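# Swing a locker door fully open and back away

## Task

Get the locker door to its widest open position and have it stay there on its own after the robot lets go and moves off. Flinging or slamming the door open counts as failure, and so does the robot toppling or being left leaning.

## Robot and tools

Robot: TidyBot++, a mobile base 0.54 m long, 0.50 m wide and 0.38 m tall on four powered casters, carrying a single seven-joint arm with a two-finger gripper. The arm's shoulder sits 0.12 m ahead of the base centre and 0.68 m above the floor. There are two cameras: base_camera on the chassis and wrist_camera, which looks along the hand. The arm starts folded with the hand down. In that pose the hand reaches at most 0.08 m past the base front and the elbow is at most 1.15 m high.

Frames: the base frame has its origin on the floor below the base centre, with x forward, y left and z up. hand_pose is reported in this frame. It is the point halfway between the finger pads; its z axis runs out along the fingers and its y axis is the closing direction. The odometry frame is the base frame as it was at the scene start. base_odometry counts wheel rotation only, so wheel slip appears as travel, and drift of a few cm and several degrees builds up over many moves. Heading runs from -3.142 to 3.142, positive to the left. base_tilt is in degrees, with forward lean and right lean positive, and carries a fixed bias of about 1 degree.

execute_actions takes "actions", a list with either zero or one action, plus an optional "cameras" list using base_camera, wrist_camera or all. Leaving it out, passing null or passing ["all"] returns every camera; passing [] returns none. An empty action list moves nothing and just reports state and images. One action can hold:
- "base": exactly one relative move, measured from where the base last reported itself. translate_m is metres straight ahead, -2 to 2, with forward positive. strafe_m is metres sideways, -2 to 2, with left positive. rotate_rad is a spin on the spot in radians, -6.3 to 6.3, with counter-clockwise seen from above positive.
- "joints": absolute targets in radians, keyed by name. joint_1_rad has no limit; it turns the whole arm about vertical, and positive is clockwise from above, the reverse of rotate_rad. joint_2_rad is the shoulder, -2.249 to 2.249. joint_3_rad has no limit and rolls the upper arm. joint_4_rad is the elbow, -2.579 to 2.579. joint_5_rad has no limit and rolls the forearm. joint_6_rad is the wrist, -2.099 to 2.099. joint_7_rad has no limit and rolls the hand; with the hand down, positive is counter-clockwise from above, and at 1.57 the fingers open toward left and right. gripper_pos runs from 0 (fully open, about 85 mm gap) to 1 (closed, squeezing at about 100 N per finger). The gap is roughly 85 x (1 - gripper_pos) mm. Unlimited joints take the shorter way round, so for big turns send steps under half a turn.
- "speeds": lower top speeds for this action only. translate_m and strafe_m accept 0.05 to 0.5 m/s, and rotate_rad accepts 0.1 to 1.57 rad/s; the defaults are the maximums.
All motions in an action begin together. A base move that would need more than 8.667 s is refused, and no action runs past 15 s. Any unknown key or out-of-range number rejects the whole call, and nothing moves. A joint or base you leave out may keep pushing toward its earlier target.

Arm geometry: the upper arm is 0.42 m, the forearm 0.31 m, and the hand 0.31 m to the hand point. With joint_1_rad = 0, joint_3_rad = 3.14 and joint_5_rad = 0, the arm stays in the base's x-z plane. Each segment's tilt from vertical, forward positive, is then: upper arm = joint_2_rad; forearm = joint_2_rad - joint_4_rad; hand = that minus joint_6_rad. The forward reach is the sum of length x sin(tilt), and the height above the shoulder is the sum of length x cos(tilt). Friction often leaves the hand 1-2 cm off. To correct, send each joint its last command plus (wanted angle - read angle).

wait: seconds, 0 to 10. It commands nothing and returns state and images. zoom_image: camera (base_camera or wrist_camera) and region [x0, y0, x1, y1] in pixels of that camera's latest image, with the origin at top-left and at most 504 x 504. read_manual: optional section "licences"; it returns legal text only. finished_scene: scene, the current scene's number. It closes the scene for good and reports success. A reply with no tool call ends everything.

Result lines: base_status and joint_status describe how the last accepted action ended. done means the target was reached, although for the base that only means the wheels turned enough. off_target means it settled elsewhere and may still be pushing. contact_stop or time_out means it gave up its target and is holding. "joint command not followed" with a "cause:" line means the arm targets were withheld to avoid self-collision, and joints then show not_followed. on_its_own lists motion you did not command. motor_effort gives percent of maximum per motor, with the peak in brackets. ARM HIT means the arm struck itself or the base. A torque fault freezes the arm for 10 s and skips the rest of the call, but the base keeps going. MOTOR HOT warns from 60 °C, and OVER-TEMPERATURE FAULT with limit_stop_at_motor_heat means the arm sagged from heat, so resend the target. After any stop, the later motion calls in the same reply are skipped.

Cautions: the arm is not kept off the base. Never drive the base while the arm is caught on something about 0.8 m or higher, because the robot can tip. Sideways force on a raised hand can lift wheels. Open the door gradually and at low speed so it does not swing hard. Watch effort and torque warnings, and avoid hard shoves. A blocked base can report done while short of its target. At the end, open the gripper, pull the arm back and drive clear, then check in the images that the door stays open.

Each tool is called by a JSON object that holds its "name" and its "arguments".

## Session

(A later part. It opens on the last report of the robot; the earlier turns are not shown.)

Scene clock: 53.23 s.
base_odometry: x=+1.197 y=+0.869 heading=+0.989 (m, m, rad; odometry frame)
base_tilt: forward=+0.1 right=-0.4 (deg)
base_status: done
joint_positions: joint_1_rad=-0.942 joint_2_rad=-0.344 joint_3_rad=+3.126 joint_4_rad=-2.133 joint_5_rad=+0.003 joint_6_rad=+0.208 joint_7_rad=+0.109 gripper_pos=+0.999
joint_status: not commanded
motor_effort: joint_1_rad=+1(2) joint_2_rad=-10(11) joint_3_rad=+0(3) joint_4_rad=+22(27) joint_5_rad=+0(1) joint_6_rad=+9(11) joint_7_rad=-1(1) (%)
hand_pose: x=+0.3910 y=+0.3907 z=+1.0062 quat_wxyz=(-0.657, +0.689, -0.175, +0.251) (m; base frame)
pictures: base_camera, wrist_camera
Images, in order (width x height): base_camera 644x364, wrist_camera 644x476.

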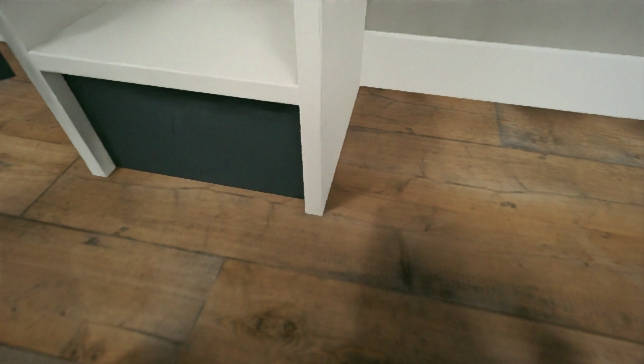

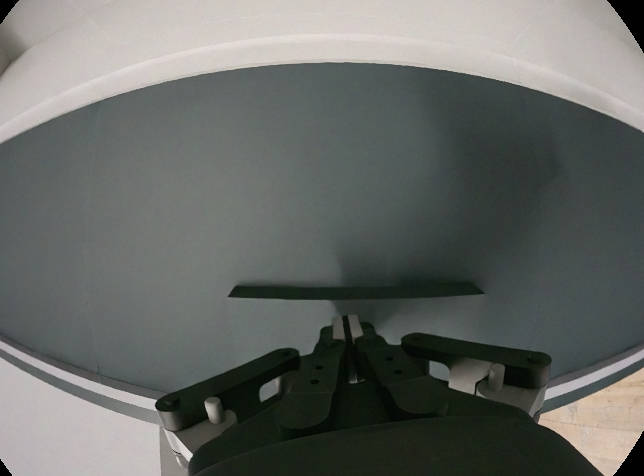

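{"name": "execute_actions", "arguments": {"actions": [{"base":{"translate_m":-0.3}}], "cameras": []}}

{"name": "execute_actions", "arguments": {"actions": [{"base":{"strafe_m":0.44},"joints":{"joint_1_rad":0,"joint_7_rad":1.57}}]}}

{"name": "execute_actions", "arguments": {"actions": [{"base":{"translate_m":0.17},"speeds":{"translate_m":0.06}}]}}

Scene clock: 55.23 s.
base_odometry: x=+1.032 y=+0.618 heading=+0.988 (m, m, rad; odometry frame)
base_tilt: forward=+0.1 right=-0.4 (deg)
base_status: done
joint_positions: joint_1_rad=-0.942 joint_2_rad=-0.344 joint_3_rad=+3.122 joint_4_rad=-2.133 joint_5_rad=+0.003 joint_6_rad=+0.208 joint_7_rad=+0.109 gripper_pos=+0.999
joint_status: not commanded
motor_effort: joint_1_rad=+0(0) joint_2_rad=-11(12) joint_3_rad=+0(2) joint_4_rad=+22(22) joint_5_rad=+0(1) joint_6_rad=+9(10) joint_7_rad=-1(2) (%)
hand_pose: x=+0.3890 y=+0.3922 z=+1.0061 quat_wxyz=(-0.657, +0.690, -0.173, +0.250) (m; base frame)
pictures: none
No camera images: the call's "cameras" was empty. Leave "cameras" out to get every camera's image.

Scene clock: 57.53 s.
base_odometry: x=+0.664 y=+0.860 heading=+0.989 (m, m, rad; odometry frame)
base_tilt: forward=+0.1 right=-0.4 (deg)
base_status: done
joint_positions: joint_1_rad=-0.011 joint_2_rad=-0.342 joint_3_rad=+3.121 joint_4_rad=-2.133 joint_5_rad=+0.003 joint_6_rad=+0.208 joint_7_rad=+1.540 gripper_pos=+0.999
joint_status: all done
motor_effort: joint_1_rad=+0(0) joint_2_rad=-9(11) joint_3_rad=+0(3) joint_4_rad=+22(23) joint_5_rad=+0(1) joint_6_rad=+9(9) joint_7_rad=-1(1) (%)
hand_pose: x=+0.5953 y=+0.0185 z=+1.0052 quat_wxyz=(-0.018, +0.712, +0.004, +0.702) (m; base frame)
pictures: base_camera, wrist_camera
Images, in order (width x height): base_camera 644x364, wrist_camera 644x476.

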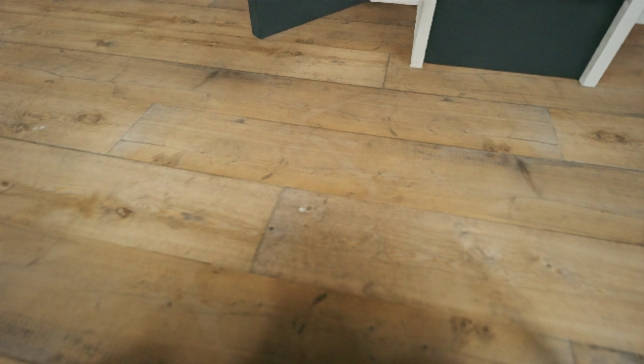

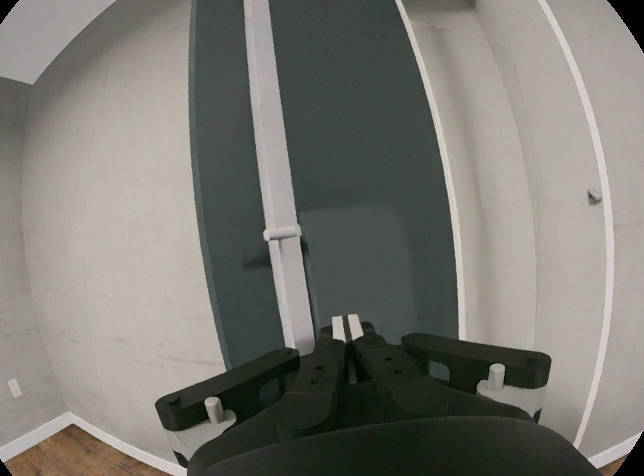

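Scene clock: 60.83 s.
base_odometry: x=+0.757 y=+1.002 heading=+0.989 (m, m, rad; odometry frame)
base_tilt: forward=+0.1 right=-0.4 (deg)
base_status: done
joint_positions: joint_1_rad=-0.008 joint_2_rad=-0.341 joint_3_rad=+3.121 joint_4_rad=-2.133 joint_5_rad=+0.003 joint_6_rad=+0.208 joint_7_rad=+1.540 gripper_pos=+0.999
joint_status: not commanded
motor_effort: joint_1_rad=+1(1) joint_2_rad=-9(12) joint_3_rad=+0(2) joint_4_rad=+22(24) joint_5_rad=+0(1) joint_6_rad=+9(9) joint_7_rad=-1(1) (%)
hand_pose: x=+0.5958 y=+0.0167 z=+1.0047 quat_wxyz=(-0.017, +0.712, +0.002, +0.702) (m; base frame)
pictures: base_camera, wrist_camera
Images, in order (width x height): base_camera 644x364, wrist_camera 644x476.

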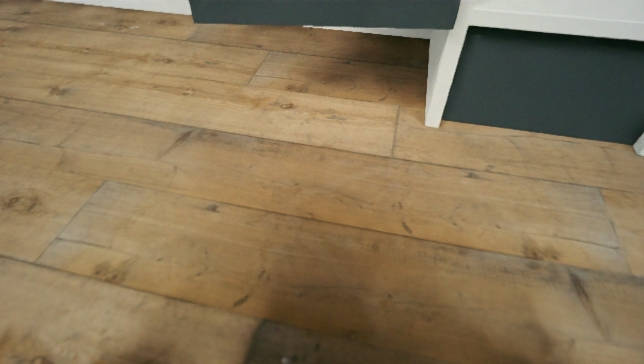

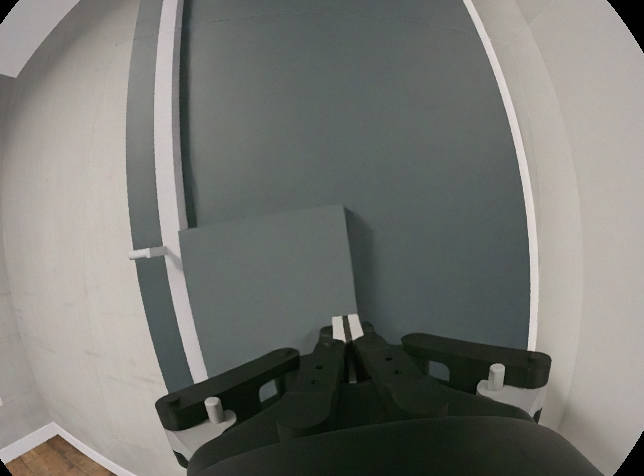

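{"name": "execute_actions", "arguments": {"actions": [{"base":{"translate_m":0.08},"speeds":{"translate_m":0.05},"joints":{"joint_1_rad":-0.12}}]}}

{"name": "execute_actions", "arguments": {"actions": [{"base":{"translate_m":-0.4}}]}}

Scene clock: 63.03 s.
base_odometry: x=+0.801 y=+1.069 heading=+0.989 (m, m, rad; odometry frame)
base_tilt: forward=+0.1 right=-0.4 (deg)
base_status: done
joint_positions: joint_1_rad=-0.129 joint_2_rad=-0.455 joint_3_rad=+3.101 joint_4_rad=-2.181 joint_5_rad=+0.003 joint_6_rad=+0.208 joint_7_rad=+1.540 gripper_pos=+0.999
joint_status: all done
motor_effort: joint_1_rad=+3(5) joint_2_rad=+19(21) joint_3_rad=+5(6) joint_4_rad=+32(39) joint_5_rad=-1(0) joint_6_rad=+13(17) joint_7_rad=-1(1) (%)
hand_pose: x=+0.5480 y=+0.0793 z=+1.0272 quat_wxyz=(-0.064, +0.686, +0.054, +0.723) (m; base frame)
pictures: base_camera, wrist_camera
Images, in order (width x height): base_camera 644x364, wrist_camera 644x476.

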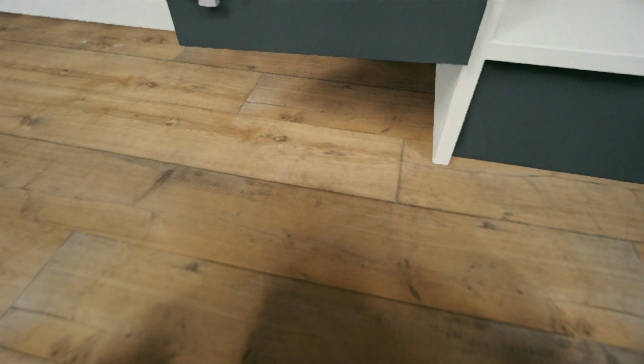

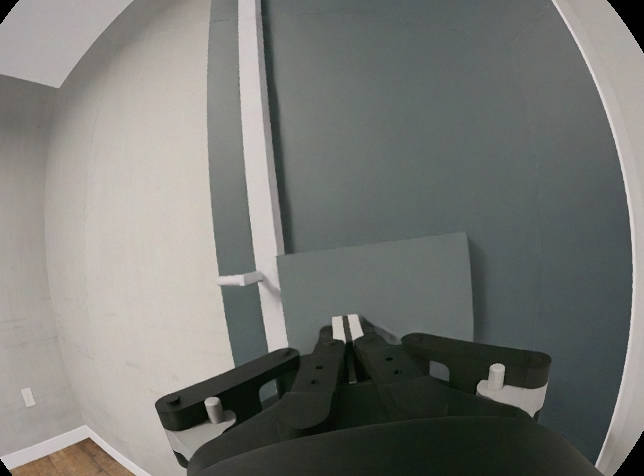

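Scene clock: 65.30 s.
base_odometry: x=+0.581 y=+0.734 heading=+0.990 (m, m, rad; odometry frame)
base_tilt: forward=+0.1 right=-0.3 (deg)
base_status: done
joint_positions: joint_1_rad=-0.127 joint_2_rad=-0.344 joint_3_rad=+3.114 joint_4_rad=-2.130 joint_5_rad=+0.003 joint_6_rad=+0.208 joint_7_rad=+1.540 gripper_pos=+0.999
joint_status: not commanded
motor_effort: joint_1_rad=+1(4) joint_2_rad=-9(19) joint_3_rad=+0(5) joint_4_rad=+22(32) joint_5_rad=+0(1) joint_6_rad=+9(12) joint_7_rad=-2(1) (%)
hand_pose: x=+0.5889 y=+0.0767 z=+1.0083 quat_wxyz=(-0.060, +0.708, +0.048, +0.702) (m; base frame)
pictures: base_camera, wrist_camera
Images, in order (width x height): base_camera 644x364, wrist_camera 644x476.

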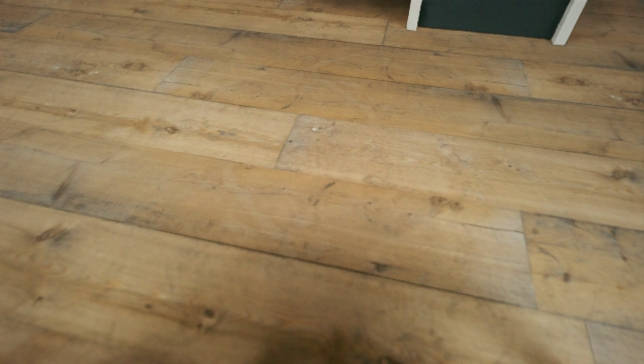

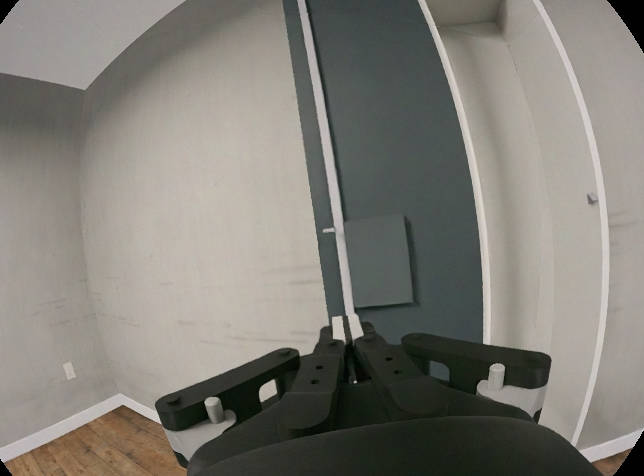

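{"name": "finished_scene", "arguments": {"scene": 1}}

The scene is finished: the task was done.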